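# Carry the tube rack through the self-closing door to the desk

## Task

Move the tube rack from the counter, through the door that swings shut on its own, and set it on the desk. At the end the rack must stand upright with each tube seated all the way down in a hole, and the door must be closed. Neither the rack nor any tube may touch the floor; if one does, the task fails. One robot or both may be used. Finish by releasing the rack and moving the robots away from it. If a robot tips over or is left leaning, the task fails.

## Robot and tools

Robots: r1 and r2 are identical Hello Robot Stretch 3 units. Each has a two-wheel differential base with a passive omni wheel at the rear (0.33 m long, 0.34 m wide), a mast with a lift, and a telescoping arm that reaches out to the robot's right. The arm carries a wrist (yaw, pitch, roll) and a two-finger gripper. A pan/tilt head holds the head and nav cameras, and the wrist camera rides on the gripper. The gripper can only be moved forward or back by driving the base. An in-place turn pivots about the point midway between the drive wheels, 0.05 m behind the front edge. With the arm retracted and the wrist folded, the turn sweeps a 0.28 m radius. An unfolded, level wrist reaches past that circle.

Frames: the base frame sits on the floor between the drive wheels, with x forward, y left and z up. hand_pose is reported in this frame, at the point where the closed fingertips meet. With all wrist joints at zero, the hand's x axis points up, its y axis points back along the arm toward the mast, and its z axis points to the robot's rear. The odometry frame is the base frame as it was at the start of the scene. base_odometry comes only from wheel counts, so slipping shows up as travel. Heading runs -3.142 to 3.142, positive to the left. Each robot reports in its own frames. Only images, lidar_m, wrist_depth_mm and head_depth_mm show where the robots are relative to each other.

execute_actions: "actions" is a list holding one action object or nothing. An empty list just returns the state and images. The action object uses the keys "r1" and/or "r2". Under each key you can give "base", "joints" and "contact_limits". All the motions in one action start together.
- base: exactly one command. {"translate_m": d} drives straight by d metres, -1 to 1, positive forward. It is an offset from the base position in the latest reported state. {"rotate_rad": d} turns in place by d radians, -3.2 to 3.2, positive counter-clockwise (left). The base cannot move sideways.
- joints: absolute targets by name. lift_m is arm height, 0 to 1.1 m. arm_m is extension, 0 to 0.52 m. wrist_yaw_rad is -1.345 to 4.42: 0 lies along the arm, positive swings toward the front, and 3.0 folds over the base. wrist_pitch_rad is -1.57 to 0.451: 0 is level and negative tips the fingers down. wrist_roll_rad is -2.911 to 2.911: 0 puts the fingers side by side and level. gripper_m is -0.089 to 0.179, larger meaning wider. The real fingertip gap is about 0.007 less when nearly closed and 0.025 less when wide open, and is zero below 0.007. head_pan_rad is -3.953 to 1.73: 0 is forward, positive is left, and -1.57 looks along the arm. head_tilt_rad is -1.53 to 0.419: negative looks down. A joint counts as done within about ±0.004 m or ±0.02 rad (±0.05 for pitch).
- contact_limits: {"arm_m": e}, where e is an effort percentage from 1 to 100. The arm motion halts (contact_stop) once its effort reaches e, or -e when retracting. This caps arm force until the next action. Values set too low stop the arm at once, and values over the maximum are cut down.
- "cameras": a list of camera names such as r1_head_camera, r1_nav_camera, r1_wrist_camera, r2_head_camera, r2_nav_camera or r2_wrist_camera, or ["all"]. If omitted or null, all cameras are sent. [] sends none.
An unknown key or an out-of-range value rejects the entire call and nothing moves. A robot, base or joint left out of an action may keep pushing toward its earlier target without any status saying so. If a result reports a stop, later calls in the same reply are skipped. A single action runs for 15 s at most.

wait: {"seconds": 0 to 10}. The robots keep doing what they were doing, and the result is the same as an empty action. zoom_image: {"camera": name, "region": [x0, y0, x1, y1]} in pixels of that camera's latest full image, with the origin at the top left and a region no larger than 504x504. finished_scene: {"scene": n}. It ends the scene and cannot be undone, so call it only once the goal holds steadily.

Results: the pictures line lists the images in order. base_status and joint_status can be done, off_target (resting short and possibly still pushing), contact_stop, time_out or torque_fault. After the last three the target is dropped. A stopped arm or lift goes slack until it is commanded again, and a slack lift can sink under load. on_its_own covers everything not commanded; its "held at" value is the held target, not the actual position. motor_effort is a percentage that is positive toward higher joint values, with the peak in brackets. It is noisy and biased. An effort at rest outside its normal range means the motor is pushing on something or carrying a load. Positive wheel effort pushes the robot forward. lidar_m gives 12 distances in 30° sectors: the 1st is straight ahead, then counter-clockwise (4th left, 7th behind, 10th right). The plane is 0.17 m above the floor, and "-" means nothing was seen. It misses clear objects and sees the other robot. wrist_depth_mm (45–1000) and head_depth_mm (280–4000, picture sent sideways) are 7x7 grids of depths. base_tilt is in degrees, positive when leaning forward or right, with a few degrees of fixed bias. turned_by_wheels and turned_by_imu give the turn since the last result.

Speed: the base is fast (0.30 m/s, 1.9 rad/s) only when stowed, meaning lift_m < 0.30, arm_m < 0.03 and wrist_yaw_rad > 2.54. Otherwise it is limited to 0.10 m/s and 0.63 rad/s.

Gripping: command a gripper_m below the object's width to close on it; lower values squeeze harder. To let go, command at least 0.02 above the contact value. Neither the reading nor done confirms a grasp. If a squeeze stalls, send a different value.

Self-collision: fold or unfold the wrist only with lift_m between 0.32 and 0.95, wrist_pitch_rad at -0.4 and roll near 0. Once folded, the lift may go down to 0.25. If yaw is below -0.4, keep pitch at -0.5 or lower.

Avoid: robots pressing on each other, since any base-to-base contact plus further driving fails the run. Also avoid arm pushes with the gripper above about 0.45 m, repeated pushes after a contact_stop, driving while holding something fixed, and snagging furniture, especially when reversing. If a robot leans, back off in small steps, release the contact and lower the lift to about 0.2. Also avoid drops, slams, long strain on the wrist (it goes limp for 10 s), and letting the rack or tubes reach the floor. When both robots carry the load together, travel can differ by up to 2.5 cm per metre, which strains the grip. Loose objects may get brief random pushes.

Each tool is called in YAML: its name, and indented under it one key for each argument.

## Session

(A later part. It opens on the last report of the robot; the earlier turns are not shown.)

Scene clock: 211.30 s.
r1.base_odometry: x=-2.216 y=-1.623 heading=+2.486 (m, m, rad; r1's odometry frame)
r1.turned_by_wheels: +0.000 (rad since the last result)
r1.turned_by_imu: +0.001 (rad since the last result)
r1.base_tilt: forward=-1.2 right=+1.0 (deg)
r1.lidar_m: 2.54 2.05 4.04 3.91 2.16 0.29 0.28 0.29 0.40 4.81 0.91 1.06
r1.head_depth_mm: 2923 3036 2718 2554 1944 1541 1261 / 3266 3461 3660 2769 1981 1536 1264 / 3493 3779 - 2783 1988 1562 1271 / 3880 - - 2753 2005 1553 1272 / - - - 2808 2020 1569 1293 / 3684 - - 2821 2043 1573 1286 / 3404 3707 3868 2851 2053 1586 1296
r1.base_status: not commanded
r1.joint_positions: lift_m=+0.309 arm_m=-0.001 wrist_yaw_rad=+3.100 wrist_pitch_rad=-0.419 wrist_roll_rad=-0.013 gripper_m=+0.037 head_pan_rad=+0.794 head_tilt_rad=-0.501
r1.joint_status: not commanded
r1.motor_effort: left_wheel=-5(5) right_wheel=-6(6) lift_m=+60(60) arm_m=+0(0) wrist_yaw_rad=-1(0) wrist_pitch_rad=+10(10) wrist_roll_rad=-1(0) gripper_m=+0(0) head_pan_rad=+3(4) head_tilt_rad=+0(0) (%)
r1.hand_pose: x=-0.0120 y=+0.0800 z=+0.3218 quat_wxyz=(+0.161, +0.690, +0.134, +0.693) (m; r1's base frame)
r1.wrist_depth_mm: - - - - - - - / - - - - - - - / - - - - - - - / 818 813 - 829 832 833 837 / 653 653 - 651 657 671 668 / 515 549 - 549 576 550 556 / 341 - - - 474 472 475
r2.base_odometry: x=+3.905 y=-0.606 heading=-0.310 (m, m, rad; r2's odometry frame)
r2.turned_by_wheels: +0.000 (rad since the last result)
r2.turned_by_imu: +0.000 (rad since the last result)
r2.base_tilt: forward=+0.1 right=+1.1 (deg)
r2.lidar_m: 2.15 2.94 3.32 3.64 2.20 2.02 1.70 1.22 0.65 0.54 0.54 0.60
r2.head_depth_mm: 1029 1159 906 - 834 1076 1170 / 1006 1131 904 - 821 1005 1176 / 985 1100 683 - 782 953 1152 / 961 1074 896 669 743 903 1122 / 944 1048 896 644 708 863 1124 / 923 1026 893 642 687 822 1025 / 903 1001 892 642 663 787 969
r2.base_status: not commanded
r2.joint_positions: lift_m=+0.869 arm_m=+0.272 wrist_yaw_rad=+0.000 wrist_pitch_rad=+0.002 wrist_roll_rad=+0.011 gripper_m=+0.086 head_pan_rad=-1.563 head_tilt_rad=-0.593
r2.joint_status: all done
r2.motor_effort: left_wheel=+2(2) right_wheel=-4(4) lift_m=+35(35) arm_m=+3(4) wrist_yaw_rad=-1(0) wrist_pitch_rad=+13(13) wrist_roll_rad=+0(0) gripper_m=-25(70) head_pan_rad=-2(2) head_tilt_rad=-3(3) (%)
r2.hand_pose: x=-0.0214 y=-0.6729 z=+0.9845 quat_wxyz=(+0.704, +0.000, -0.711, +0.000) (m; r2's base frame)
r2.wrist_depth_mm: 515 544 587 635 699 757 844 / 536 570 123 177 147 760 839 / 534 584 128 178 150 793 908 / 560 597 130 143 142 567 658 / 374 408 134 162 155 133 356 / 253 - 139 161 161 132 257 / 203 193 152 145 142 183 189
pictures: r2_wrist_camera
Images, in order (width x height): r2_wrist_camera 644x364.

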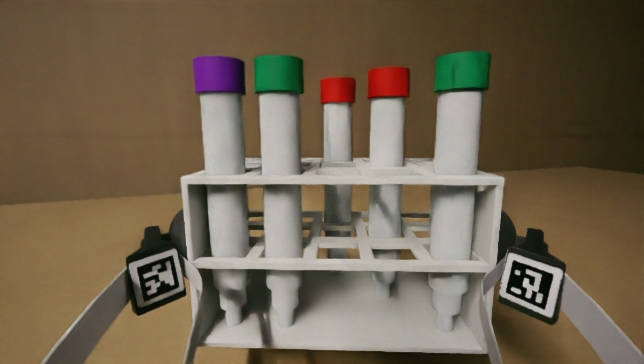

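execute_actions:
  actions:
    - {"r2":{"joints":{"arm_m":0.0,"wrist_yaw_rad":1.6}}}
  cameras: ["r2_wrist_camera"]

Scene clock: 217.97 s.
r1.base_odometry: x=-2.216 y=-1.623 heading=+2.486 (m, m, rad; r1's odometry frame)
r1.turned_by_wheels: +0.000 (rad since the last result)
r1.turned_by_imu: +0.001 (rad since the last result)
r1.base_tilt: forward=-1.1 right=+1.0 (deg)
r1.lidar_m: 2.54 2.06 4.02 3.91 2.16 0.29 0.28 0.29 0.40 4.83 0.91 1.06
r1.head_depth_mm: 2942 3055 2701 2580 1950 1546 1260 / 3219 3462 3661 2748 1967 1543 1274 / 3559 3805 - 2763 1989 1545 1271 / 3838 - - 2757 2004 1564 1271 / - - - 2821 2029 1564 1283 / 3711 - - 2829 2043 1580 1288 / 3467 3735 3916 2876 2017 1597 1284
r1.base_status: not commanded
r1.joint_positions: lift_m=+0.309 arm_m=-0.001 wrist_yaw_rad=+3.100 wrist_pitch_rad=-0.419 wrist_roll_rad=-0.013 gripper_m=+0.037 head_pan_rad=+0.794 head_tilt_rad=-0.501
r1.joint_status: not commanded
r1.motor_effort: left_wheel=-5(5) right_wheel=-5(6) lift_m=+60(60) arm_m=+0(0) wrist_yaw_rad=-1(1) wrist_pitch_rad=+10(10) wrist_roll_rad=+0(1) gripper_m=+0(1) head_pan_rad=+3(4) head_tilt_rad=+1(0) (%)
r1.hand_pose: x=-0.0120 y=+0.0800 z=+0.3218 quat_wxyz=(+0.161, +0.690, +0.134, +0.693) (m; r1's base frame)
r1.wrist_depth_mm: - - - - - - - / - - - - - - - / - - - - - - - / 825 820 - 830 825 832 849 / 645 648 - 658 666 665 660 / 516 549 - 553 574 551 563 / 340 - - - 475 475 475
r2.base_odometry: x=+3.905 y=-0.606 heading=-0.310 (m, m, rad; r2's odometry frame)
r2.turned_by_wheels: +0.000 (rad since the last result)
r2.turned_by_imu: +0.000 (rad since the last result)
r2.base_tilt: forward=+0.0 right=+1.0 (deg)
r2.lidar_m: 2.15 2.93 3.33 3.64 2.19 2.03 1.71 1.23 0.65 0.54 0.54 0.60
r2.head_depth_mm: 1032 1158 906 720 846 995 - / 1009 1133 904 703 809 940 - / 985 1103 903 673 775 892 - / 962 1076 899 670 743 905 1071 / 943 1048 897 643 708 856 - / 922 1024 891 642 689 808 - / 906 1003 896 642 662 779 -
r2.base_status: not commanded
r2.joint_positions: lift_m=+0.869 arm_m=+0.003 wrist_yaw_rad=+1.600 wrist_pitch_rad=+0.001 wrist_roll_rad=+0.011 gripper_m=+0.093 head_pan_rad=-1.563 head_tilt_rad=-0.593
r2.joint_status: all done
joint sent to its limit — the command would take r2.arm_m past its lower limit, so that joint was sent only as far as its limit.
r2.on_its_own: gripper_m is held at +0.092, not at your +0.085, by its stall guard, which is not easing now
r2.motor_effort: left_wheel=+2(2) right_wheel=-3(4) lift_m=+35(35) arm_m=-5(6) wrist_yaw_rad=+0(2) wrist_pitch_rad=+13(13) wrist_roll_rad=+0(0) gripper_m=-23(23) head_pan_rad=-4(3) head_tilt_rad=-3(3) (%)
r2.hand_pose: x=+0.2348 y=-0.1408 z=+0.9844 quat_wxyz=(+0.490, +0.509, -0.495, +0.505) (m; r2's base frame)
r2.wrist_depth_mm: - - - - - - 850 / - - 124 - 147 - 845 / - - 128 179 151 - 861 / - - 131 144 142 558 649 / - - 134 162 156 132 362 / - - 140 162 161 132 311 / - - 152 144 143 416 353
pictures: r2_wrist_camera
Images, in order (width x height): r2_wrist_camera 644x364.

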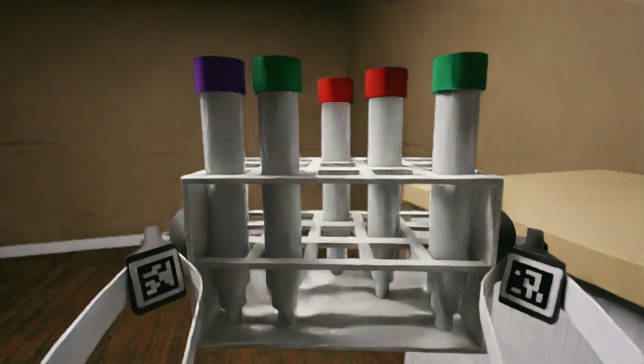

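execute_actions:
  actions:
    - {"r2":{"base":{"rotate_rad":-0.55},"joints":{"lift_m":0.285,"wrist_yaw_rad":2.35,"head_pan_rad":0,"head_tilt_rad":-1.4}}}
  cameras: []

execute_actions:
  actions:
    - {"r2":{"joints":{"wrist_yaw_rad":2.57}}}
  cameras: ["r2_wrist_camera","r2_head_camera"]

Scene clock: 232.13 s.
r1.base_odometry: x=-2.216 y=-1.623 heading=+2.486 (m, m, rad; r1's odometry frame)
r1.turned_by_wheels: +0.000 (rad since the last result)
r1.turned_by_imu: +0.002 (rad since the last result)
r1.base_tilt: forward=-1.1 right=+1.0 (deg)
r1.lidar_m: 2.54 2.11 4.00 3.92 2.17 0.29 0.28 0.29 0.40 4.83 0.91 1.06
r1.head_depth_mm: 2907 2969 2671 2156 1965 1535 1266 / 3249 3482 3688 2757 1981 1549 1265 / 3585 3871 - 2753 1993 1567 1279 / 3941 - - 2815 2011 1574 1276 / - - - 2781 2005 1577 1286 / 3747 - - 2859 2016 1582 1288 / 3442 3748 3858 2865 2070 1581 1293
r1.base_status: not commanded
r1.joint_positions: lift_m=+0.309 arm_m=-0.001 wrist_yaw_rad=+3.100 wrist_pitch_rad=-0.419 wrist_roll_rad=-0.013 gripper_m=+0.037 head_pan_rad=+0.794 head_tilt_rad=-0.501
r1.joint_status: not commanded
r1.motor_effort: left_wheel=-5(5) right_wheel=-6(5) lift_m=+60(60) arm_m=+0(0) wrist_yaw_rad=+0(1) wrist_pitch_rad=+10(10) wrist_roll_rad=-1(0) gripper_m=+0(0) head_pan_rad=+4(4) head_tilt_rad=+0(0) (%)
r1.hand_pose: x=-0.0120 y=+0.0800 z=+0.3218 quat_wxyz=(+0.161, +0.690, +0.134, +0.693) (m; r1's base frame)
r1.wrist_depth_mm: - - - - - - - / - - - - - - - / - - - - - - - / 814 814 - 828 839 826 841 / 662 656 - 661 665 662 672 / 510 551 - 556 572 558 556 / 341 - - - 474 478 473
r2.base_odometry: x=+3.905 y=-0.606 heading=-0.860 (m, m, rad; r2's odometry frame)
r2.turned_by_wheels: -0.550 (rad since the last result)
r2.turned_by_imu: -0.556 (rad since the last result)
r2.base_tilt: forward=+0.0 right=+1.0 (deg)
r2.lidar_m: 0.60 2.08 2.94 3.27 3.64 2.22 2.06 1.71 1.70 0.67 0.54 0.54
r2.head_depth_mm: 664 822 1080 1245 1209 1179 1143 / 741 945 1283 1253 1225 1176 1146 / 840 1110 1295 1256 - 1175 1155 / 965 1333 1304 868 - - 1154 / 1401 1354 1310 1269 1249 - 1163 / 1408 1355 1322 1277 1243 1193 1168 / 1421 1367 1320 1283 1245 - 1168
r2.base_status: done
r2.joint_positions: lift_m=+0.285 arm_m=+0.003 wrist_yaw_rad=+2.348 wrist_pitch_rad=+0.001 wrist_roll_rad=+0.011 gripper_m=+0.093 head_pan_rad=-0.007 head_tilt_rad=-1.384
r2.joint_status: all done
r2.on_its_own: gripper_m is held at +0.092, not at your +0.085, by its stall guard, which is not easing now
r2.motor_effort: left_wheel=+2(7) right_wheel=-4(8) lift_m=+13(31) arm_m=-4(3) wrist_yaw_rad=+2(2) wrist_pitch_rad=+13(13) wrist_roll_rad=+0(0) gripper_m=-23(22) head_pan_rad=+3(30) head_tilt_rad=-8(46) (%)
r2.hand_pose: x=+0.1613 y=+0.0316 z=+0.4004 quat_wxyz=(+0.272, +0.655, -0.275, +0.649) (m; r2's base frame)
r2.wrist_depth_mm: - - - - - - 458 / - - 123 176 146 585 464 / - - 129 179 149 587 460 / - - 131 143 142 593 453 / - - 135 162 155 132 465 / 867 - 139 160 160 132 445 / 680 645 152 144 143 620 553
pictures: none
No camera images: the call's "cameras" was empty. Leave "cameras" out to get every camera's image.

Scene clock: 233.00 s.
r1.base_odometry: x=-2.216 y=-1.623 heading=+2.486 (m, m, rad; r1's odometry frame)
r1.turned_by_wheels: +0.000 (rad since the last result)
r1.turned_by_imu: +0.000 (rad since the last result)
r1.base_tilt: forward=-1.1 right=+1.0 (deg)
r1.lidar_m: 2.53 2.10 4.01 3.91 2.17 0.29 0.28 0.29 0.40 4.84 0.91 1.06
r1.head_depth_mm: 2913 2982 2649 2147 1977 1539 1262 / 3208 3403 3686 2759 1977 1556 1270 / 3490 3817 - 2726 1988 1547 1273 / 3965 - - 2801 1980 1559 1275 / - - - 2844 1999 1578 1282 / 3765 - - 2803 2037 1588 1283 / 3466 3626 3837 2820 2041 1573 1289
r1.base_status: not commanded
r1.joint_positions: lift_m=+0.309 arm_m=-0.001 wrist_yaw_rad=+3.100 wrist_pitch_rad=-0.419 wrist_roll_rad=-0.013 gripper_m=+0.037 head_pan_rad=+0.794 head_tilt_rad=-0.501
r1.joint_status: not commanded
r1.motor_effort: left_wheel=-5(6) right_wheel=-6(6) lift_m=+61(60) arm_m=+0(0) wrist_yaw_rad=+0(1) wrist_pitch_rad=+11(10) wrist_roll_rad=+0(0) gripper_m=-1(0) head_pan_rad=+5(4) head_tilt_rad=+0(0) (%)
r1.hand_pose: x=-0.0120 y=+0.0800 z=+0.3218 quat_wxyz=(+0.161, +0.690, +0.134, +0.693) (m; r1's base frame)
r1.wrist_depth_mm: - - - - - - - / - - - - - - - / - - - - - - - / 806 813 - 820 824 835 851 / 657 657 - 657 668 662 669 / 513 544 - 559 576 558 558 / 342 - - - 476 474 475
r2.base_odometry: x=+3.905 y=-0.606 heading=-0.860 (m, m, rad; r2's odometry frame)
r2.turned_by_wheels: +0.000 (rad since the last result)
r2.turned_by_imu: +0.000 (rad since the last result)
r2.base_tilt: forward=+0.0 right=+1.0 (deg)
r2.lidar_m: 0.60 2.09 2.94 3.29 3.65 2.23 2.05 1.71 1.70 0.66 0.54 0.54
r2.head_depth_mm: 665 825 1081 1243 1213 1174 1144 / 743 944 1283 1251 1232 1170 1144 / 838 1110 1300 1257 - 1179 1152 / 963 1339 1308 1247 - - 1162 / 1398 1352 1316 1274 1247 - 1161 / 1417 1361 1314 1275 1243 1198 1166 / 1417 1367 1326 1282 1245 - 1173
r2.base_status: not commanded
r2.joint_positions: lift_m=+0.285 arm_m=+0.003 wrist_yaw_rad=+2.568 wrist_pitch_rad=+0.001 wrist_roll_rad=+0.011 gripper_m=+0.093 head_pan_rad=-0.007 head_tilt_rad=-1.384
r2.joint_status: all done
r2.on_its_own: gripper_m is held at +0.092, not at your +0.085, by its stall guard, which is not easing now
r2.motor_effort: left_wheel=+3(2) right_wheel=-4(5) lift_m=+13(13) arm_m=-4(4) wrist_yaw_rad=+1(3) wrist_pitch_rad=+13(13) wrist_roll_rad=+0(0) gripper_m=-22(23) head_pan_rad=+1(3) head_tilt_rad=-8(8) (%)
r2.hand_pose: x=+0.1177 y=+0.0672 z=+0.4004 quat_wxyz=(+0.199, +0.682, -0.201, +0.675) (m; r2's base frame)
r2.wrist_depth_mm: - - - - - - - / - - 124 - 147 - - / - - 129 179 151 - - / - - 131 143 142 - - / - - 135 162 156 132 - / 878 - 139 161 161 132 759 / 689 674 152 144 143 619 617
pictures: r2_head_camera (sideways: a quarter turn clockwise sets it upright), r2_wrist_camera
Images, in order (width x height): r2_head_camera 896x504, r2_wrist_camera 644x364.

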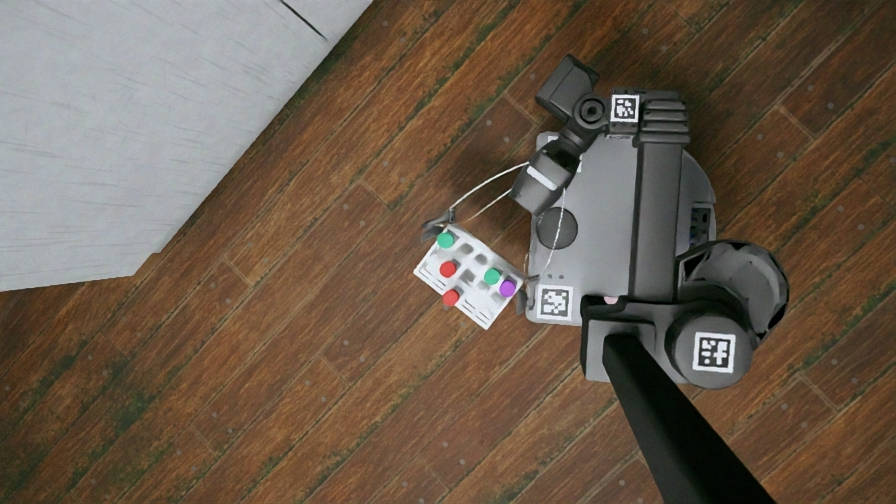

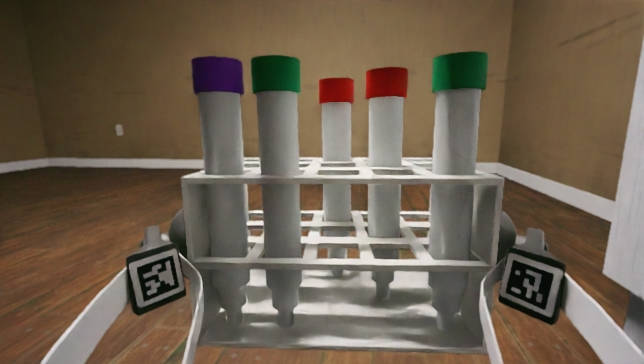

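execute_actions:
  actions:
    - {"r2":{"base":{"translate_m":-1},"joints":{"head_pan_rad":-3.0,"head_tilt_rad":-1.2}}}
  cameras: []

execute_actions:
  actions:
    - {"r2":{"base":{"translate_m":-0.8}}}
  cameras: ["r2_wrist_camera","r2_nav_camera"]

Scene clock: 242.50 s.
r1.base_odometry: x=-2.216 y=-1.623 heading=+2.486 (m, m, rad; r1's odometry frame)
r1.turned_by_wheels: +0.000 (rad since the last result)
r1.turned_by_imu: +0.002 (rad since the last result)
r1.base_tilt: forward=-1.1 right=+1.0 (deg)
r1.lidar_m: 1.25 1.14 4.00 3.93 2.17 0.29 0.28 0.29 0.40 4.83 0.90 1.06
r1.head_depth_mm: 2928 3023 2720 2718 1975 1498 1257 / 3242 3491 3702 2778 1968 1556 1268 / 3476 3819 - 2790 1998 1558 1276 / 3897 - - 2795 1995 1555 1277 / - - - 2793 2023 1559 1283 / 3626 - - 2813 2024 1583 1287 / 3468 3631 3867 2843 2042 1584 1277
r1.base_status: not commanded
r1.joint_positions: lift_m=+0.309 arm_m=-0.001 wrist_yaw_rad=+3.100 wrist_pitch_rad=-0.419 wrist_roll_rad=-0.013 gripper_m=+0.037 head_pan_rad=+0.794 head_tilt_rad=-0.501
r1.joint_status: not commanded
r1.motor_effort: left_wheel=-5(6) right_wheel=-6(6) lift_m=+60(60) arm_m=+0(0) wrist_yaw_rad=+0(1) wrist_pitch_rad=+11(10) wrist_roll_rad=+0(0) gripper_m=+0(0) head_pan_rad=+4(4) head_tilt_rad=+0(0) (%)
r1.hand_pose: x=-0.0120 y=+0.0800 z=+0.3218 quat_wxyz=(+0.161, +0.690, +0.134, +0.693) (m; r1's base frame)
r1.wrist_depth_mm: - - - - - - - / - - - - - - - / - - - - - - - / 804 814 - 828 840 840 839 / 653 665 - 658 664 671 659 / 515 553 - 548 571 555 555 / 340 - - - 473 474 478
r2.base_odometry: x=+3.252 y=+0.151 heading=-0.859 (m, m, rad; r2's odometry frame)
r2.turned_by_wheels: +0.000 (rad since the last result)
r2.turned_by_imu: -0.003 (rad since the last result)
r2.base_tilt: forward=+0.0 right=+1.0 (deg)
r2.lidar_m: 1.44 3.43 3.60 3.48 2.88 1.24 1.65 1.05 1.05 1.17 1.32 1.31
r2.head_depth_mm: 1642 1534 1411 1307 1233 1139 1084 / 1676 1537 1420 1320 - 1136 1086 / 1679 1544 1419 1321 - 1128 761 / 1689 1542 1432 1330 - 1139 1074 / 1230 1498 1438 1336 1271 1148 1100 / 1147 1383 1441 1344 1247 1163 1099 / 1062 1268 1433 1344 1251 1169 1104
r2.base_status: done
r2.joint_positions: lift_m=+0.285 arm_m=+0.003 wrist_yaw_rad=+2.569 wrist_pitch_rad=+0.001 wrist_roll_rad=+0.011 gripper_m=+0.093 head_pan_rad=-2.993 head_tilt_rad=-1.199
r2.joint_status: all done
r2.on_its_own: gripper_m is held at +0.092, not at your +0.085, by its stall guard, which is not easing now
r2.motor_effort: left_wheel=+3(7) right_wheel=-4(15) lift_m=+13(13) arm_m=-4(4) wrist_yaw_rad=+1(2) wrist_pitch_rad=+13(13) wrist_roll_rad=+0(0) gripper_m=-22(23) head_pan_rad=-3(31) head_tilt_rad=+0(19) (%)
r2.hand_pose: x=+0.1176 y=+0.0673 z=+0.4004 quat_wxyz=(+0.199, +0.682, -0.201, +0.675) (m; r2's base frame)
r2.wrist_depth_mm: - - - - - - - / - - 125 181 145 - - / - - 128 178 150 - - / - - 131 143 142 - - / - - 135 162 156 132 - / 862 - 139 161 161 132 889 / 678 659 153 144 142 612 646
pictures: none
No camera images: the call's "cameras" was empty. Leave "cameras" out to get every camera's image.

Scene clock: 246.93 s.
r1.base_odometry: x=-2.216 y=-1.623 heading=+2.486 (m, m, rad; r1's odometry frame)
r1.turned_by_wheels: +0.000 (rad since the last result)
r1.turned_by_imu: +0.001 (rad since the last result)
r1.base_tilt: forward=-1.1 right=+1.0 (deg)
r1.lidar_m: 0.49 2.68 3.99 3.91 2.17 0.29 0.28 0.29 0.40 4.82 0.91 0.47
r1.head_depth_mm: 2944 3055 2693 2746 1982 1526 1266 / 3202 3524 3715 2743 1979 1552 1258 / 3426 3867 - 2763 1984 1557 1276 / 3892 - - 2818 1998 1552 1273 / - - - 2775 2004 1565 1284 / 3689 - - 2841 2051 1577 1282 / 3493 3722 3876 2883 2047 1570 1289
r1.base_status: not commanded
r1.joint_positions: lift_m=+0.309 arm_m=-0.001 wrist_yaw_rad=+3.100 wrist_pitch_rad=-0.419 wrist_roll_rad=-0.013 gripper_m=+0.037 head_pan_rad=+0.794 head_tilt_rad=-0.501
r1.joint_status: not commanded
r1.motor_effort: left_wheel=-5(5) right_wheel=-6(6) lift_m=+60(60) arm_m=+0(0) wrist_yaw_rad=+0(0) wrist_pitch_rad=+10(10) wrist_roll_rad=-1(0) gripper_m=+0(0) head_pan_rad=+5(3) head_tilt_rad=+0(1) (%)
r1.hand_pose: x=-0.0120 y=+0.0800 z=+0.3218 quat_wxyz=(+0.161, +0.690, +0.134, +0.693) (m; r1's base frame)
r1.wrist_depth_mm: - - - - - - - / - - - - - - - / - - - - - - - / 809 808 - 825 826 838 827 / 656 653 - 663 665 668 664 / 510 549 - 547 573 554 553 / 340 - - - 475 478 476
r2.base_odometry: x=+2.729 y=+0.757 heading=-0.859 (m, m, rad; r2's odometry frame)
r2.turned_by_wheels: +0.000 (rad since the last result)
r2.turned_by_imu: -0.002 (rad since the last result)
r2.base_tilt: forward=+0.0 right=+1.0 (deg)
r2.lidar_m: 2.12 4.13 4.11 2.75 0.62 0.89 0.96 4.03 0.51 0.59 0.94 1.93
r2.head_depth_mm: 1095 1242 1388 1310 1235 1141 1084 / 1674 1521 1417 1320 - 1139 1086 / 1682 1546 1427 1321 - 1127 762 / 1688 1547 1429 1328 - 1141 1073 / 1705 1559 1436 1334 1272 1153 1093 / 1701 1563 1444 1281 1249 1165 1105 / 1710 1569 837 1028 1245 1175 1102
r2.base_status: done
r2.joint_positions: lift_m=+0.285 arm_m=+0.003 wrist_yaw_rad=+2.569 wrist_pitch_rad=+0.001 wrist_roll_rad=+0.011 gripper_m=+0.093 head_pan_rad=-2.993 head_tilt_rad=-1.198
r2.joint_status: not commanded
r2.on_its_own: gripper_m is held at +0.092, not at your +0.085, by its stall guard, which is not easing now
r2.motor_effort: left_wheel=+2(7) right_wheel=-4(13) lift_m=+13(13) arm_m=-5(4) wrist_yaw_rad=+2(0) wrist_pitch_rad=+13(13) wrist_roll_rad=+0(0) gripper_m=-23(23) head_pan_rad=-3(3) head_tilt_rad=+0(0) (%)
r2.hand_pose: x=+0.1176 y=+0.0673 z=+0.4004 quat_wxyz=(+0.199, +0.682, -0.201, +0.675) (m; r2's base frame)
r2.wrist_depth_mm: - - - - - - - / - - 126 175 146 - - / - - 132 177 149 - - / - - 131 143 143 - - / - - 135 162 155 132 - / 869 - 139 161 160 132 873 / 687 653 152 144 142 628 642
pictures: r2_nav_camera (sideways: a quarter turn counterclockwise sets it upright), r2_wrist_camera
Images, in order (width x height): r2_nav_camera 672x504, r2_wrist_camera 644x364.

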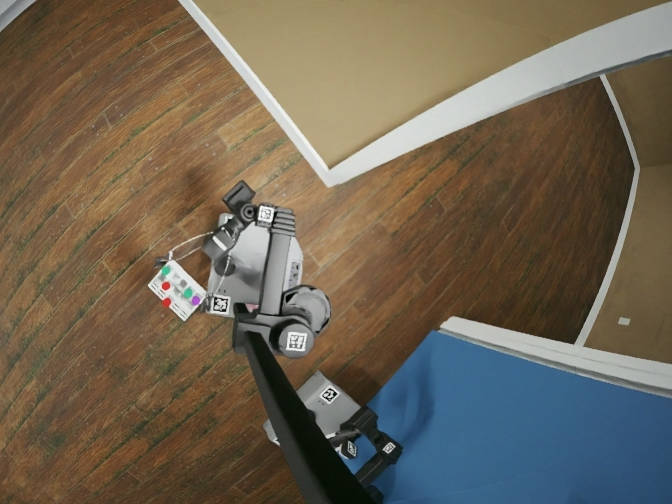

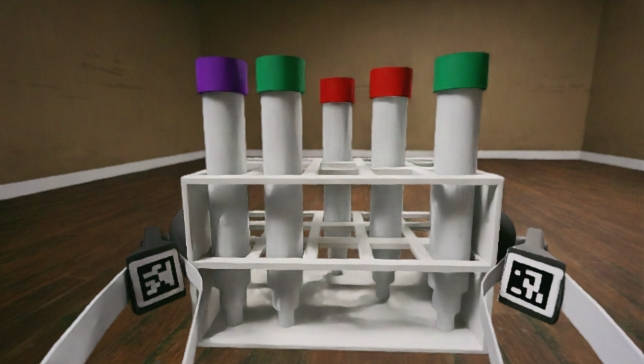

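execute_actions:
  actions:
    - {"r2":{"base":{"translate_m":-0.46}}}
  cameras: []

execute_actions:
  actions:
    - {"r2":{"base":{"rotate_rad":0.76}}}
  cameras: ["r2_nav_camera"]

execute_actions:
  actions:
    - {"r2":{"base":{"translate_m":-1}}}
  cameras: []

execute_actions:
  actions:
    - {"r1":{"base":{"rotate_rad":-0.58},"joints":{"head_pan_rad":0,"head_tilt_rad":-1.2}},"r2":{"base":{"rotate_rad":1.21}}}
  cameras: []

execute_actions:
  actions:
    - {"r1":{"base":{"translate_m":0.13}},"r2":{"base":{"translate_m":-0.9}}}
  cameras: []

execute_actions:
  actions:
    - {"r1":{"base":{"rotate_rad":-0.6}},"r2":{"base":{"translate_m":-0.9}}}
  cameras: []

execute_actions:
  actions:
    - {"r1":{"base":{"translate_m":0.45}},"r2":{"base":{"rotate_rad":-1.12},"joints":{"lift_m":0.75,"head_pan_rad":-1.57,"head_tilt_rad":-0.7}}}
  cameras: ["r1_nav_camera","r2_head_camera","r2_nav_camera"]

Scene clock: 266.60 s.
r1.base_odometry: x=-2.216 y=-1.623 heading=+2.486 (m, m, rad; r1's odometry frame)
r1.turned_by_wheels: +0.000 (rad since the last result)
r1.turned_by_imu: +0.002 (rad since the last result)
r1.base_tilt: forward=-1.2 right=+1.0 (deg)
r1.lidar_m: 2.54 2.68 3.99 3.92 2.16 0.29 0.28 0.29 0.40 0.41 0.41 1.06
r1.head_depth_mm: 2928 3048 2703 2704 1976 1551 1266 / 3183 3423 3640 2718 1977 1554 1275 / 3506 3790 - 2740 2006 1539 1270 / 3905 - - 2793 2011 1570 1279 / - - - 2835 2009 1577 1267 / 3681 - - 2820 2021 1562 1291 / 3465 3687 3949 2896 2029 1567 1280
r1.base_status: not commanded
r1.joint_positions: lift_m=+0.309 arm_m=-0.001 wrist_yaw_rad=+3.100 wrist_pitch_rad=-0.419 wrist_roll_rad=-0.013 gripper_m=+0.037 head_pan_rad=+0.794 head_tilt_rad=-0.501
r1.joint_status: not commanded
r1.motor_effort: left_wheel=-5(5) right_wheel=-5(6) lift_m=+60(60) arm_m=+0(0) wrist_yaw_rad=+0(1) wrist_pitch_rad=+10(10) wrist_roll_rad=+0(0) gripper_m=+0(0) head_pan_rad=+4(5) head_tilt_rad=+1(0) (%)
r1.hand_pose: x=-0.0120 y=+0.0800 z=+0.3218 quat_wxyz=(+0.161, +0.690, +0.134, +0.693) (m; r1's base frame)
r1.wrist_depth_mm: - - - - - - - / - - - - - - - / - - - - - - - / 819 804 - 838 834 832 840 / 650 655 - 665 660 667 670 / 515 553 - 544 577 551 554 / 341 - - - 475 476 474
r2.base_odometry: x=+2.429 y=+1.106 heading=-0.859 (m, m, rad; r2's odometry frame)
r2.turned_by_wheels: +0.000 (rad since the last result)
r2.turned_by_imu: -0.001 (rad since the last result)
r2.base_tilt: forward=+0.0 right=+1.0 (deg)
r2.lidar_m: 2.51 4.45 4.43 0.51 0.53 0.52 0.60 3.39 4.38 0.39 0.39 2.30
r2.head_depth_mm: 1666 778 884 1089 1234 1140 1085 / 1668 1539 1292 1290 - 1137 1086 / 1679 1541 1426 1327 - 1128 768 / 1696 1555 1429 1325 - 1141 1072 / 1702 1553 1432 1336 1271 1154 1097 / 1710 1563 1436 1340 1245 1159 1100 / 1708 1568 1448 1337 1253 1143 1102
r2.base_status: done
r2.joint_positions: lift_m=+0.285 arm_m=+0.003 wrist_yaw_rad=+2.569 wrist_pitch_rad=+0.001 wrist_roll_rad=+0.011 gripper_m=+0.093 head_pan_rad=-2.993 head_tilt_rad=-1.198
r2.joint_status: not commanded
r2.on_its_own: gripper_m is held at +0.092, not at your +0.085, by its stall guard, which is not easing now
r2.motor_effort: left_wheel=+2(7) right_wheel=-5(14) lift_m=+13(13) arm_m=-4(5) wrist_yaw_rad=+0(1) wrist_pitch_rad=+13(13) wrist_roll_rad=+0(0) gripper_m=-23(22) head_pan_rad=-3(2) head_tilt_rad=+0(1) (%)
r2.hand_pose: x=+0.1175 y=+0.0673 z=+0.4004 quat_wxyz=(+0.199, +0.682, -0.201, +0.675) (m; r2's base frame)
r2.wrist_depth_mm: 589 - - - - - - / 356 592 126 175 147 - - / 480 361 132 178 150 - - / 583 480 131 144 142 - - / 598 770 135 162 155 132 - / 554 - 139 161 161 132 865 / 446 429 152 145 142 614 648
pictures: none
No camera images: the call's "cameras" was empty. Leave "cameras" out to get every camera's image.

Scene clock: 268.40 s.
r1.base_odometry: x=-2.216 y=-1.623 heading=+2.486 (m, m, rad; r1's odometry frame)
r1.turned_by_wheels: +0.000 (rad since the last result)
r1.turned_by_imu: +0.000 (rad since the last result)
r1.base_tilt: forward=-1.1 right=+1.0 (deg)
r1.lidar_m: 2.54 2.67 4.02 3.93 2.17 0.29 0.28 0.29 0.40 0.51 0.50 1.06
r1.head_depth_mm: 2949 3085 2719 2722 1978 1527 1259 / 3205 3439 3600 2733 1973 1550 1264 / 3532 3823 - 2742 2003 1563 1267 / 3915 - - 2801 1980 1554 1278 / - - - 2808 1997 1560 1280 / 3698 - - 2825 2028 1565 1278 / 3420 3669 3861 2851 2020 1588 1296
r1.base_status: not commanded
r1.joint_positions: lift_m=+0.309 arm_m=-0.001 wrist_yaw_rad=+3.100 wrist_pitch_rad=-0.419 wrist_roll_rad=-0.013 gripper_m=+0.037 head_pan_rad=+0.794 head_tilt_rad=-0.501
r1.joint_status: not commanded
r1.motor_effort: left_wheel=-5(6) right_wheel=-6(6) lift_m=+61(60) arm_m=+0(0) wrist_yaw_rad=-1(0) wrist_pitch_rad=+10(10) wrist_roll_rad=-1(0) gripper_m=+0(0) head_pan_rad=+4(4) head_tilt_rad=+0(0) (%)
r1.hand_pose: x=-0.0120 y=+0.0800 z=+0.3218 quat_wxyz=(+0.161, +0.690, +0.134, +0.693) (m; r1's base frame)
r1.wrist_depth_mm: - - - - - - - / - - - - - - - / - - - - - - - / 807 813 - 828 827 842 841 / 646 660 - 667 660 663 673 / 511 547 - 547 574 551 553 / 340 - - - 474 473 478
r2.base_odometry: x=+2.429 y=+1.106 heading=-0.099 (m, m, rad; r2's odometry frame)
r2.turned_by_wheels: +0.760 (rad since the last result)
r2.turned_by_imu: +0.768 (rad since the last result)
r2.base_tilt: forward=+0.0 right=+0.9 (deg)
r2.lidar_m: 4.42 0.51 0.58 0.52 0.53 2.46 4.38 4.45 0.39 0.64 2.30 2.90
r2.head_depth_mm: 1672 1530 1422 1315 1234 1138 1085 / 1675 1540 1415 1314 - 1136 1091 / 1679 1541 1422 1325 - 1125 769 / 1689 1552 1431 1324 - 1139 1075 / 1712 1555 1435 1337 1270 1150 1093 / 1708 1561 1450 1167 1238 1161 1099 / 1708 1569 1450 789 1245 1173 1103
r2.base_status: done
r2.joint_positions: lift_m=+0.285 arm_m=+0.003 wrist_yaw_rad=+2.569 wrist_pitch_rad=+0.001 wrist_roll_rad=+0.011 gripper_m=+0.093 head_pan_rad=-2.994 head_tilt_rad=-1.198
r2.joint_status: not commanded
r2.on_its_own: gripper_m is held at +0.092, not at your +0.085, by its stall guard, which is not easing now
r2.motor_effort: left_wheel=-3(10) right_wheel=+3(12) lift_m=+13(13) arm_m=-4(4) wrist_yaw_rad=+1(0) wrist_pitch_rad=+13(13) wrist_roll_rad=+0(0) gripper_m=-23(22) head_pan_rad=-3(3) head_tilt_rad=-1(0) (%)
r2.hand_pose: x=+0.1175 y=+0.0673 z=+0.4004 quat_wxyz=(+0.199, +0.682, -0.201, +0.675) (m; r2's base frame)
r2.wrist_depth_mm: 422 480 564 698 - - - / 416 490 124 427 146 - - / 435 494 129 180 150 - - / 438 500 131 144 143 - - / 446 503 135 163 156 133 - / 451 - 140 161 160 132 881 / 452 547 153 144 141 607 643
pictures: r2_nav_camera (sideways: a quarter turn counterclockwise sets it upright)
Images, in order (width x height): r2_nav_camera 672x504.

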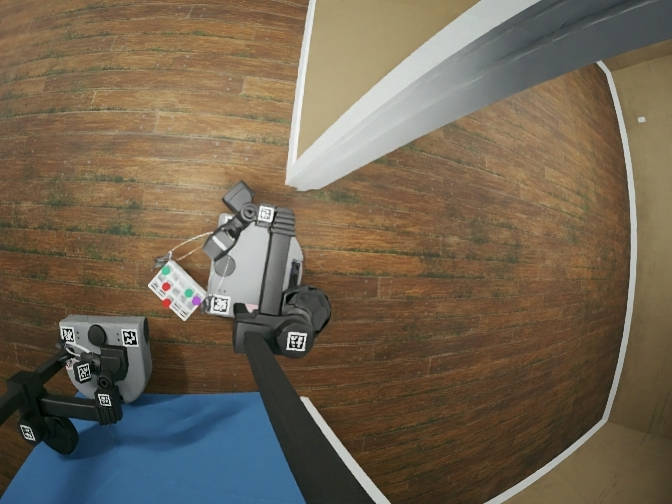

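Scene clock: 273.40 s.
r1.base_odometry: x=-2.216 y=-1.623 heading=+2.486 (m, m, rad; r1's odometry frame)
r1.turned_by_wheels: +0.000 (rad since the last result)
r1.turned_by_imu: +0.001 (rad since the last result)
r1.base_tilt: forward=-1.2 right=+1.0 (deg)
r1.lidar_m: 2.53 2.67 4.03 3.92 2.17 0.29 0.28 0.29 0.40 1.43 0.91 1.06
r1.head_depth_mm: 2981 3020 2704 2688 1959 1538 1260 / 3171 3466 3754 2696 1985 1536 1260 / 3533 3875 - 2775 1995 1549 1268 / 3906 - - 2808 2012 1557 1271 / - - - 2798 1997 1564 1286 / 3690 - - 2860 2007 1582 1282 / 3532 3674 3889 2823 2053 1586 1307
r1.base_status: not commanded
r1.joint_positions: lift_m=+0.309 arm_m=-0.001 wrist_yaw_rad=+3.100 wrist_pitch_rad=-0.419 wrist_roll_rad=-0.013 gripper_m=+0.037 head_pan_rad=+0.794 head_tilt_rad=-0.501
r1.joint_status: not commanded
r1.motor_effort: left_wheel=-5(5) right_wheel=-5(5) lift_m=+60(59) arm_m=+0(0) wrist_yaw_rad=-1(0) wrist_pitch_rad=+10(11) wrist_roll_rad=-1(0) gripper_m=+0(0) head_pan_rad=+5(4) head_tilt_rad=+0(0) (%)
r1.hand_pose: x=-0.0120 y=+0.0800 z=+0.3218 quat_wxyz=(+0.161, +0.690, +0.134, +0.693) (m; r1's base frame)
r1.wrist_depth_mm: - - - - - - - / - - - - - - - / - - - - - - - / 810 818 - 818 837 840 834 / 654 651 - 656 665 664 662 / 515 543 - 551 571 560 556 / 340 - - - 475 472 479
r2.base_odometry: x=+1.434 y=+1.205 heading=-0.099 (m, m, rad; r2's odometry frame)
r2.turned_by_wheels: +0.000 (rad since the last result)
r2.turned_by_imu: -0.003 (rad since the last result)
r2.base_tilt: forward=+0.0 right=+1.1 (deg)
r2.lidar_m: 1.44 0.78 0.83 1.80 1.82 2.31 3.40 3.46 2.84 2.51 1.05 0.77
r2.head_depth_mm: 1662 1528 1420 1310 1241 1140 1084 / 1674 1537 1417 1315 - 1136 1086 / 1680 1546 1424 1322 - 1128 769 / 1692 1556 1438 1324 - 1141 1072 / 1699 1551 1438 1339 1272 1148 1100 / 1702 1561 1446 1340 1248 1156 1103 / 1710 1571 1450 1338 1253 1177 1104
r2.base_status: done
r2.joint_positions: lift_m=+0.285 arm_m=+0.003 wrist_yaw_rad=+2.569 wrist_pitch_rad=+0.001 wrist_roll_rad=+0.011 gripper_m=+0.093 head_pan_rad=-2.994 head_tilt_rad=-1.198
r2.joint_status: not commanded
r2.on_its_own: gripper_m is held at +0.092, not at your +0.085, by its stall guard, which is not easing now
r2.motor_effort: left_wheel=-2(13) right_wheel=+3(6) lift_m=+13(13) arm_m=-4(5) wrist_yaw_rad=+1(1) wrist_pitch_rad=+13(13) wrist_roll_rad=+0(0) gripper_m=-23(22) head_pan_rad=-3(3) head_tilt_rad=+0(0) (%)
r2.hand_pose: x=+0.1175 y=+0.0673 z=+0.4004 quat_wxyz=(+0.199, +0.682, -0.201, +0.675) (m; r2's base frame)
r2.wrist_depth_mm: - - - 882 752 - - / - - 124 178 148 - - / - - 130 178 151 - - / - - 131 143 142 - - / - - 135 162 155 132 - / 867 - 140 161 160 132 841 / 666 667 152 144 142 621 665
pictures: none
No camera images: the call's "cameras" was empty. Leave "cameras" out to get every camera's image.

Scene clock: 275.43 s.
r1.base_odometry: x=-2.216 y=-1.623 heading=+1.906 (m, m, rad; r1's odometry frame)
r1.turned_by_wheels: -0.580 (rad since the last result)
r1.turned_by_imu: -0.582 (rad since the last result)
r1.base_tilt: forward=-1.1 right=+1.0 (deg)
r1.lidar_m: 1.00 2.54 2.64 4.07 3.97 2.27 0.27 0.26 0.27 0.37 1.43 0.91
r1.head_depth_mm: 866 1113 1502 1362 1259 1161 907 / 972 1141 1409 1381 1253 1189 - / 1145 1377 1484 1362 1256 1180 - / 1383 1619 1507 1376 1259 1182 - / 1731 1674 1507 1388 1267 1182 - / 1872 1684 1509 1377 1273 1178 1114 / 1901 1674 1528 1380 1264 1165 1100
r1.base_status: done
r1.joint_positions: lift_m=+0.309 arm_m=-0.001 wrist_yaw_rad=+3.100 wrist_pitch_rad=-0.419 wrist_roll_rad=-0.013 gripper_m=+0.037 head_pan_rad=+0.007 head_tilt_rad=-1.185
r1.joint_status: all done
r1.motor_effort: left_wheel=-3(2) right_wheel=-7(12) lift_m=+60(60) arm_m=+0(0) wrist_yaw_rad=+0(0) wrist_pitch_rad=+10(10) wrist_roll_rad=+0(1) gripper_m=+0(0) head_pan_rad=-4(54) head_tilt_rad=-5(26) (%)
r1.hand_pose: x=-0.0120 y=+0.0800 z=+0.3218 quat_wxyz=(+0.161, +0.690, +0.134, +0.693) (m; r1's base frame)
r1.wrist_depth_mm: - - - - - - - / - - - - - - - / - - - - - - - / 810 810 - 812 821 835 846 / 658 654 - 654 666 660 670 / 540 553 - 548 572 548 553 / 466 - - - 473 481 478
r2.base_odometry: x=+1.434 y=+1.205 heading=+1.110 (m, m, rad; r2's odometry frame)
r2.turned_by_wheels: +1.210 (rad since the last result)
r2.turned_by_imu: +1.222 (rad since the last result)
r2.base_tilt: forward=-0.1 right=+0.9 (deg)
r2.lidar_m: 0.97 1.80 1.89 2.68 3.43 3.58 2.86 2.17 0.88 0.77 1.41 0.78
r2.head_depth_mm: 1663 1519 1414 1314 1238 1139 1086 / 1674 1537 1418 1317 - 1137 1088 / 1678 1540 1431 1325 - 1126 765 / 1695 1547 1431 1316 - 1144 1073 / 1707 1552 1432 1332 1272 1155 1100 / 1717 1565 1444 1335 1252 1163 1098 / 1711 1568 1451 1344 1255 1175 1106
r2.base_status: done
r2.joint_positions: lift_m=+0.285 arm_m=+0.003 wrist_yaw_rad=+2.569 wrist_pitch_rad=+0.001 wrist_roll_rad=+0.011 gripper_m=+0.093 head_pan_rad=-2.994 head_tilt_rad=-1.198
r2.joint_status: not commanded
r2.on_its_own: gripper_m is held at +0.092, not at your +0.085, by its stall guard, which is not easing now
r2.motor_effort: left_wheel=-3(10) right_wheel=+3(14) lift_m=+13(13) arm_m=-4(3) wrist_yaw_rad=+1(0) wrist_pitch_rad=+13(13) wrist_roll_rad=+0(0) gripper_m=-23(22) head_pan_rad=-3(3) head_tilt_rad=+0(0) (%)
r2.hand_pose: x=+0.1175 y=+0.0673 z=+0.4004 quat_wxyz=(+0.199, +0.682, -0.201, +0.675) (m; r2's base frame)
r2.wrist_depth_mm: - - - - - - - / - - 124 179 146 - - / - - 129 178 150 - - / - - 132 143 143 - - / - - 135 161 155 132 - / 856 - 140 162 161 132 862 / 677 664 153 144 142 614 638
pictures: none
No camera images: the call's "cameras" was empty. Leave "cameras" out to get every camera's image.

Scene clock: 280.20 s.
r1.base_odometry: x=-2.258 y=-1.500 heading=+1.906 (m, m, rad; r1's odometry frame)
r1.turned_by_wheels: +0.000 (rad since the last result)
r1.turned_by_imu: +0.001 (rad since the last result)
r1.base_tilt: forward=-1.1 right=+0.9 (deg)
r1.lidar_m: 0.91 2.42 2.52 4.12 4.01 2.42 0.27 0.27 0.29 0.45 4.76 0.78
r1.head_depth_mm: 767 905 1464 1377 1259 1156 1040 / 886 1035 1261 1367 1253 1187 - / 1043 1248 1450 1373 1260 1186 - / 1261 1547 1506 1373 1260 1181 - / 1592 1663 1526 1376 1273 1181 - / 1859 1683 1515 1387 1259 1176 1126 / 1907 1691 1510 1379 1269 1174 1101
r1.base_status: done
r1.joint_positions: lift_m=+0.309 arm_m=-0.001 wrist_yaw_rad=+3.100 wrist_pitch_rad=-0.419 wrist_roll_rad=-0.013 gripper_m=+0.037 head_pan_rad=+0.007 head_tilt_rad=-1.185
r1.joint_status: not commanded
r1.motor_effort: left_wheel=-8(7) right_wheel=-6(5) lift_m=+60(60) arm_m=+0(0) wrist_yaw_rad=-1(0) wrist_pitch_rad=+10(10) wrist_roll_rad=+0(1) gripper_m=+0(0) head_pan_rad=-4(4) head_tilt_rad=-4(4) (%)
r1.hand_pose: x=-0.0120 y=+0.0800 z=+0.3218 quat_wxyz=(+0.161, +0.690, +0.134, +0.693) (m; r1's base frame)
r1.wrist_depth_mm: - - - - - - - / - - - - - - - / - - - - - - - / 815 831 - 822 822 836 837 / 650 656 - 662 663 669 665 / 551 542 - 554 579 553 555 / 468 - - - 473 473 473
r2.base_odometry: x=+1.034 y=+0.399 heading=+1.110 (m, m, rad; r2's odometry frame)
r2.turned_by_wheels: +0.000 (rad since the last result)
r2.turned_by_imu: -0.003 (rad since the last result)
r2.base_tilt: forward=+0.0 right=+1.0 (deg)
r2.lidar_m: 1.64 2.59 2.74 3.07 3.00 2.97 1.95 1.73 1.45 1.09 1.06 1.11
r2.head_depth_mm: 1661 1528 1416 1316 1235 1142 1084 / 1669 1535 1421 1319 - 1134 1086 / 1692 1542 1422 1321 - 1130 767 / 1696 1550 1434 1332 - 1137 1072 / 1696 1551 1436 1330 1269 1154 1097 / 1706 1560 1443 1344 1252 1160 1103 / 1711 1572 1452 1344 1256 1177 1104
r2.base_status: done
r2.joint_positions: lift_m=+0.285 arm_m=+0.003 wrist_yaw_rad=+2.569 wrist_pitch_rad=+0.001 wrist_roll_rad=+0.011 gripper_m=+0.093 head_pan_rad=-2.994 head_tilt_rad=-1.198
r2.joint_status: not commanded
r2.on_its_own: gripper_m is held at +0.092, not at your +0.085, by its stall guard, which is not easing now
r2.motor_effort: left_wheel=-2(13) right_wheel=+2(9) lift_m=+13(13) arm_m=-4(4) wrist_yaw_rad=+1(1) wrist_pitch_rad=+13(13) wrist_roll_rad=+0(0) gripper_m=-22(23) head_pan_rad=-3(3) head_tilt_rad=-1(1) (%)
r2.hand_pose: x=+0.1175 y=+0.0673 z=+0.4004 quat_wxyz=(+0.199, +0.682, -0.201, +0.675) (m; r2's base frame)
r2.wrist_depth_mm: - - - - - - - / - - 123 - 148 - - / - - 129 176 151 - - / - - 130 143 142 - - / - - 134 162 154 132 - / 848 - 139 161 161 132 849 / 676 663 152 144 142 624 659
pictures: none
No camera images: the call's "cameras" was empty. Leave "cameras" out to get every camera's image.

Scene clock: 284.97 s.
r1.base_odometry: x=-2.258 y=-1.500 heading=+1.306 (m, m, rad; r1's odometry frame)
r1.turned_by_wheels: -0.600 (rad since the last result)
r1.turned_by_imu: -0.602 (rad since the last result)
r1.base_tilt: forward=-1.2 right=+1.0 (deg)
r1.lidar_m: 0.78 0.85 2.03 2.47 4.08 3.99 2.64 0.24 0.24 0.26 0.39 4.77
r1.head_depth_mm: 1853 1657 1509 1375 1268 993 699 / 1864 1659 1501 1374 1261 1186 - / 1885 1660 1494 1369 1267 1183 - / 1890 1664 1501 1374 1268 1190 - / 1798 1046 1309 1371 1265 1194 - / 763 979 1377 1384 1272 1176 1113 / 822 1078 1461 1385 1275 1170 1101
r1.base_status: done
r1.joint_positions: lift_m=+0.309 arm_m=-0.001 wrist_yaw_rad=+3.100 wrist_pitch_rad=-0.419 wrist_roll_rad=-0.013 gripper_m=+0.037 head_pan_rad=+0.007 head_tilt_rad=-1.185
r1.joint_status: not commanded
r1.motor_effort: left_wheel=-4(4) right_wheel=-7(12) lift_m=+60(60) arm_m=+0(0) wrist_yaw_rad=+0(0) wrist_pitch_rad=+10(10) wrist_roll_rad=-1(0) gripper_m=+0(0) head_pan_rad=-5(3) head_tilt_rad=-4(4) (%)
r1.hand_pose: x=-0.0120 y=+0.0800 z=+0.3218 quat_wxyz=(+0.161, +0.690, +0.134, +0.693) (m; r1's base frame)
r1.wrist_depth_mm: - - - - - - - / - - - - - - - / - - - - - - - / 822 823 - 824 817 838 839 / 650 658 - 667 662 666 663 / 540 547 - 547 577 559 556 / 472 - - - 473 477 478
r2.base_odometry: x=+0.634 y=-0.408 heading=+1.110 (m, m, rad; r2's odometry frame)
r2.turned_by_wheels: +0.000 (rad since the last result)
r2.turned_by_imu: -0.003 (rad since the last result)
r2.base_tilt: forward=+0.1 right=+1.0 (deg)
r2.lidar_m: 2.53 3.39 3.51 2.61 2.59 1.90 1.05 1.39 1.15 1.52 1.48 1.56
r2.head_depth_mm: 1609 1532 1408 1314 1240 1138 1084 / 1176 1462 1403 1317 - 1137 1088 / 1559 1530 1428 1326 - 1128 769 / 1506 1551 1439 1324 - 1139 1076 / 1459 1559 1436 1330 1269 1148 1098 / 1404 1560 1443 1338 1247 1158 1104 / 1368 1553 1446 1341 1253 1173 1103
r2.base_status: done
r2.joint_positions: lift_m=+0.285 arm_m=+0.003 wrist_yaw_rad=+2.569 wrist_pitch_rad=+0.001 wrist_roll_rad=+0.011 gripper_m=+0.093 head_pan_rad=-2.994 head_tilt_rad=-1.198
r2.joint_status: not commanded
r2.on_its_own: gripper_m is held at +0.092, not at your +0.085, by its stall guard, which is not easing now
r2.motor_effort: left_wheel=-2(12) right_wheel=+2(7) lift_m=+13(13) arm_m=-4(4) wrist_yaw_rad=+0(2) wrist_pitch_rad=+13(13) wrist_roll_rad=+0(0) gripper_m=-22(22) head_pan_rad=-3(3) head_tilt_rad=+0(0) (%)
r2.hand_pose: x=+0.1175 y=+0.0673 z=+0.4004 quat_wxyz=(+0.199, +0.682, -0.201, +0.675) (m; r2's base frame)
r2.wrist_depth_mm: - - - - - - - / - - 123 - 147 - - / - - 129 178 151 - - / - - 131 143 143 - - / - - 135 162 155 131 - / 849 - 139 161 161 133 869 / 678 663 153 144 144 617 631
pictures: none
No camera images: the call's "cameras" was empty. Leave "cameras" out to get every camera's image.

Scene clock: 290.50 s.
r1.base_odometry: x=-2.140 y=-1.066 heading=+1.306 (m, m, rad; r1's odometry frame)
r1.turned_by_wheels: +0.000 (rad since the last result)
r1.turned_by_imu: +0.002 (rad since the last result)
r1.base_tilt: forward=-1.1 right=+1.0 (deg)
r1.lidar_m: 0.40 0.36 0.74 2.27 2.97 0.34 0.27 0.27 0.29 0.43 2.62 4.36
r1.head_depth_mm: 1870 1655 1495 1368 1252 1157 1028 / 1864 1661 1497 1380 1249 1179 - / 1894 1644 1511 1377 1258 1186 - / 1889 1663 1514 1387 1266 1185 - / 1879 1672 1501 901 1241 1181 - / 432 456 539 736 1253 1169 1120 / 338 388 490 947 1273 1176 1100
r1.base_status: done
r1.joint_positions: lift_m=+0.309 arm_m=-0.001 wrist_yaw_rad=+3.100 wrist_pitch_rad=-0.419 wrist_roll_rad=-0.013 gripper_m=+0.037 head_pan_rad=+0.007 head_tilt_rad=-1.185
r1.joint_status: not commanded
r1.motor_effort: left_wheel=-14(16) right_wheel=-7(7) lift_m=+60(60) arm_m=+0(0) wrist_yaw_rad=+1(1) wrist_pitch_rad=+10(11) wrist_roll_rad=+0(0) gripper_m=-1(1) head_pan_rad=-4(4) head_tilt_rad=-4(5) (%)
r1.hand_pose: x=-0.0120 y=+0.0800 z=+0.3218 quat_wxyz=(+0.161, +0.690, +0.134, +0.693) (m; r1's base frame)
r1.wrist_depth_mm: - - - - - - 653 / - - - - - - 606 / - - - - - - 545 / 821 821 - 815 821 797 503 / 654 654 - 663 668 660 466 / 543 548 - 556 570 559 407 / 466 - - - 475 476 394
r2.base_odometry: x=+0.634 y=-0.408 heading=-0.010 (m, m, rad; r2's odometry frame)
r2.turned_by_wheels: -1.120 (rad since the last result)
r2.turned_by_imu: -1.133 (rad since the last result)
r2.base_tilt: forward=+0.0 right=+1.0 (deg)
r2.lidar_m: 1.48 1.53 2.52 3.41 3.52 2.68 2.56 2.04 1.05 1.39 1.15 1.55
r2.head_depth_mm: 1132 904 670 1701 1459 1300 - / 1136 903 670 1723 1537 1311 - / 1141 903 670 1730 1537 1328 - / 1150 904 699 1753 1531 1360 - / 1154 904 699 1768 1535 1294 1113 / 1157 902 700 1763 1527 1298 1126 / 1164 903 698 1760 1535 1298 1125
r2.base_status: done
r2.joint_positions: lift_m=+0.749 arm_m=+0.003 wrist_yaw_rad=+2.569 wrist_pitch_rad=+0.001 wrist_roll_rad=+0.011 gripper_m=+0.093 head_pan_rad=-1.577 head_tilt_rad=-0.704
r2.joint_status: all done
r2.on_its_own: gripper_m is held at +0.092, not at your +0.085, by its stall guard, which is not easing now
r2.motor_effort: left_wheel=+2(9) right_wheel=-5(12) lift_m=+34(35) arm_m=-4(4) wrist_yaw_rad=+1(0) wrist_pitch_rad=+13(13) wrist_roll_rad=+0(0) gripper_m=-22(23) head_pan_rad=+2(28) head_tilt_rad=+3(31) (%)
r2.hand_pose: x=+0.1175 y=+0.0673 z=+0.8642 quat_wxyz=(+0.199, +0.682, -0.201, +0.675) (m; r2's base frame)
r2.wrist_depth_mm: - - - - - - - / - - 124 179 146 - - / - - 129 178 151 - - / - - 130 144 143 - - / - - 135 162 154 132 - / - - 140 160 161 133 - / - - 153 144 143 - -
pictures: r1_nav_camera (sideways: a quarter turn counterclockwise sets it upright), r2_head_camera (sideways: a quarter turn clockwise sets it upright), r2_nav_camera (sideways: a quarter turn counterclockwise sets it upright)
Images, in order (width x height): r1_nav_camera 672x504, r2_head_camera 896x504, r2_nav_camera 672x504.

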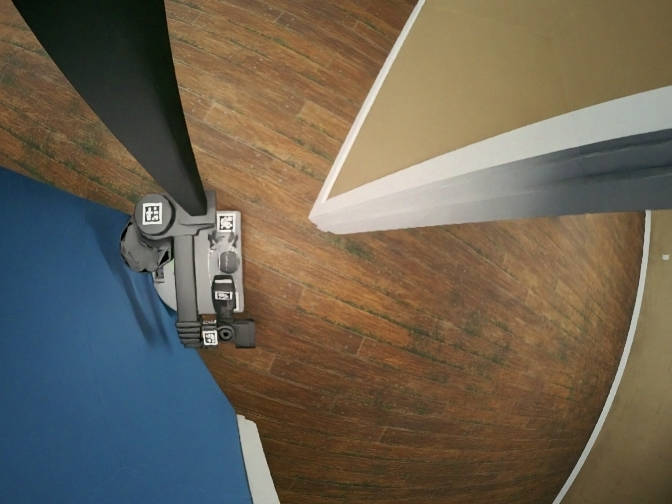

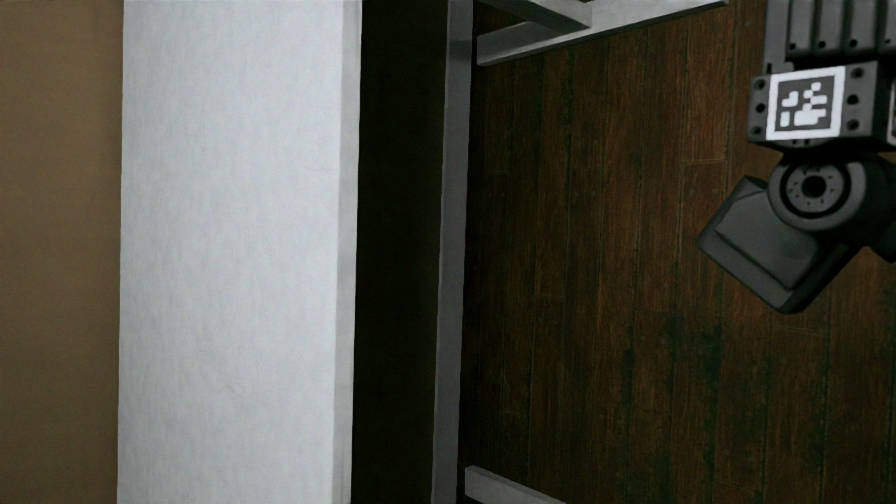

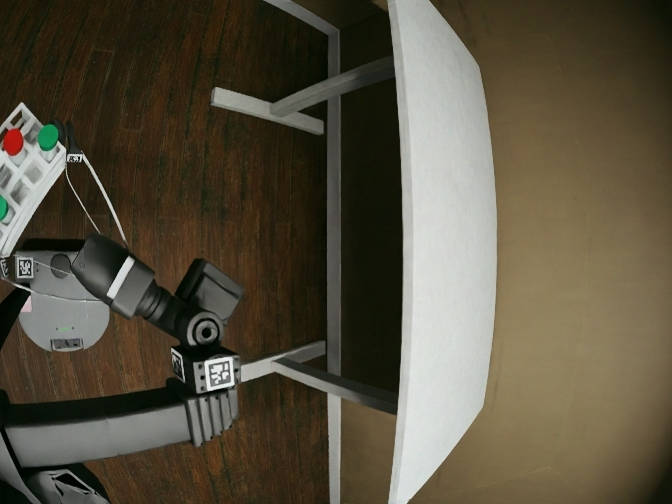

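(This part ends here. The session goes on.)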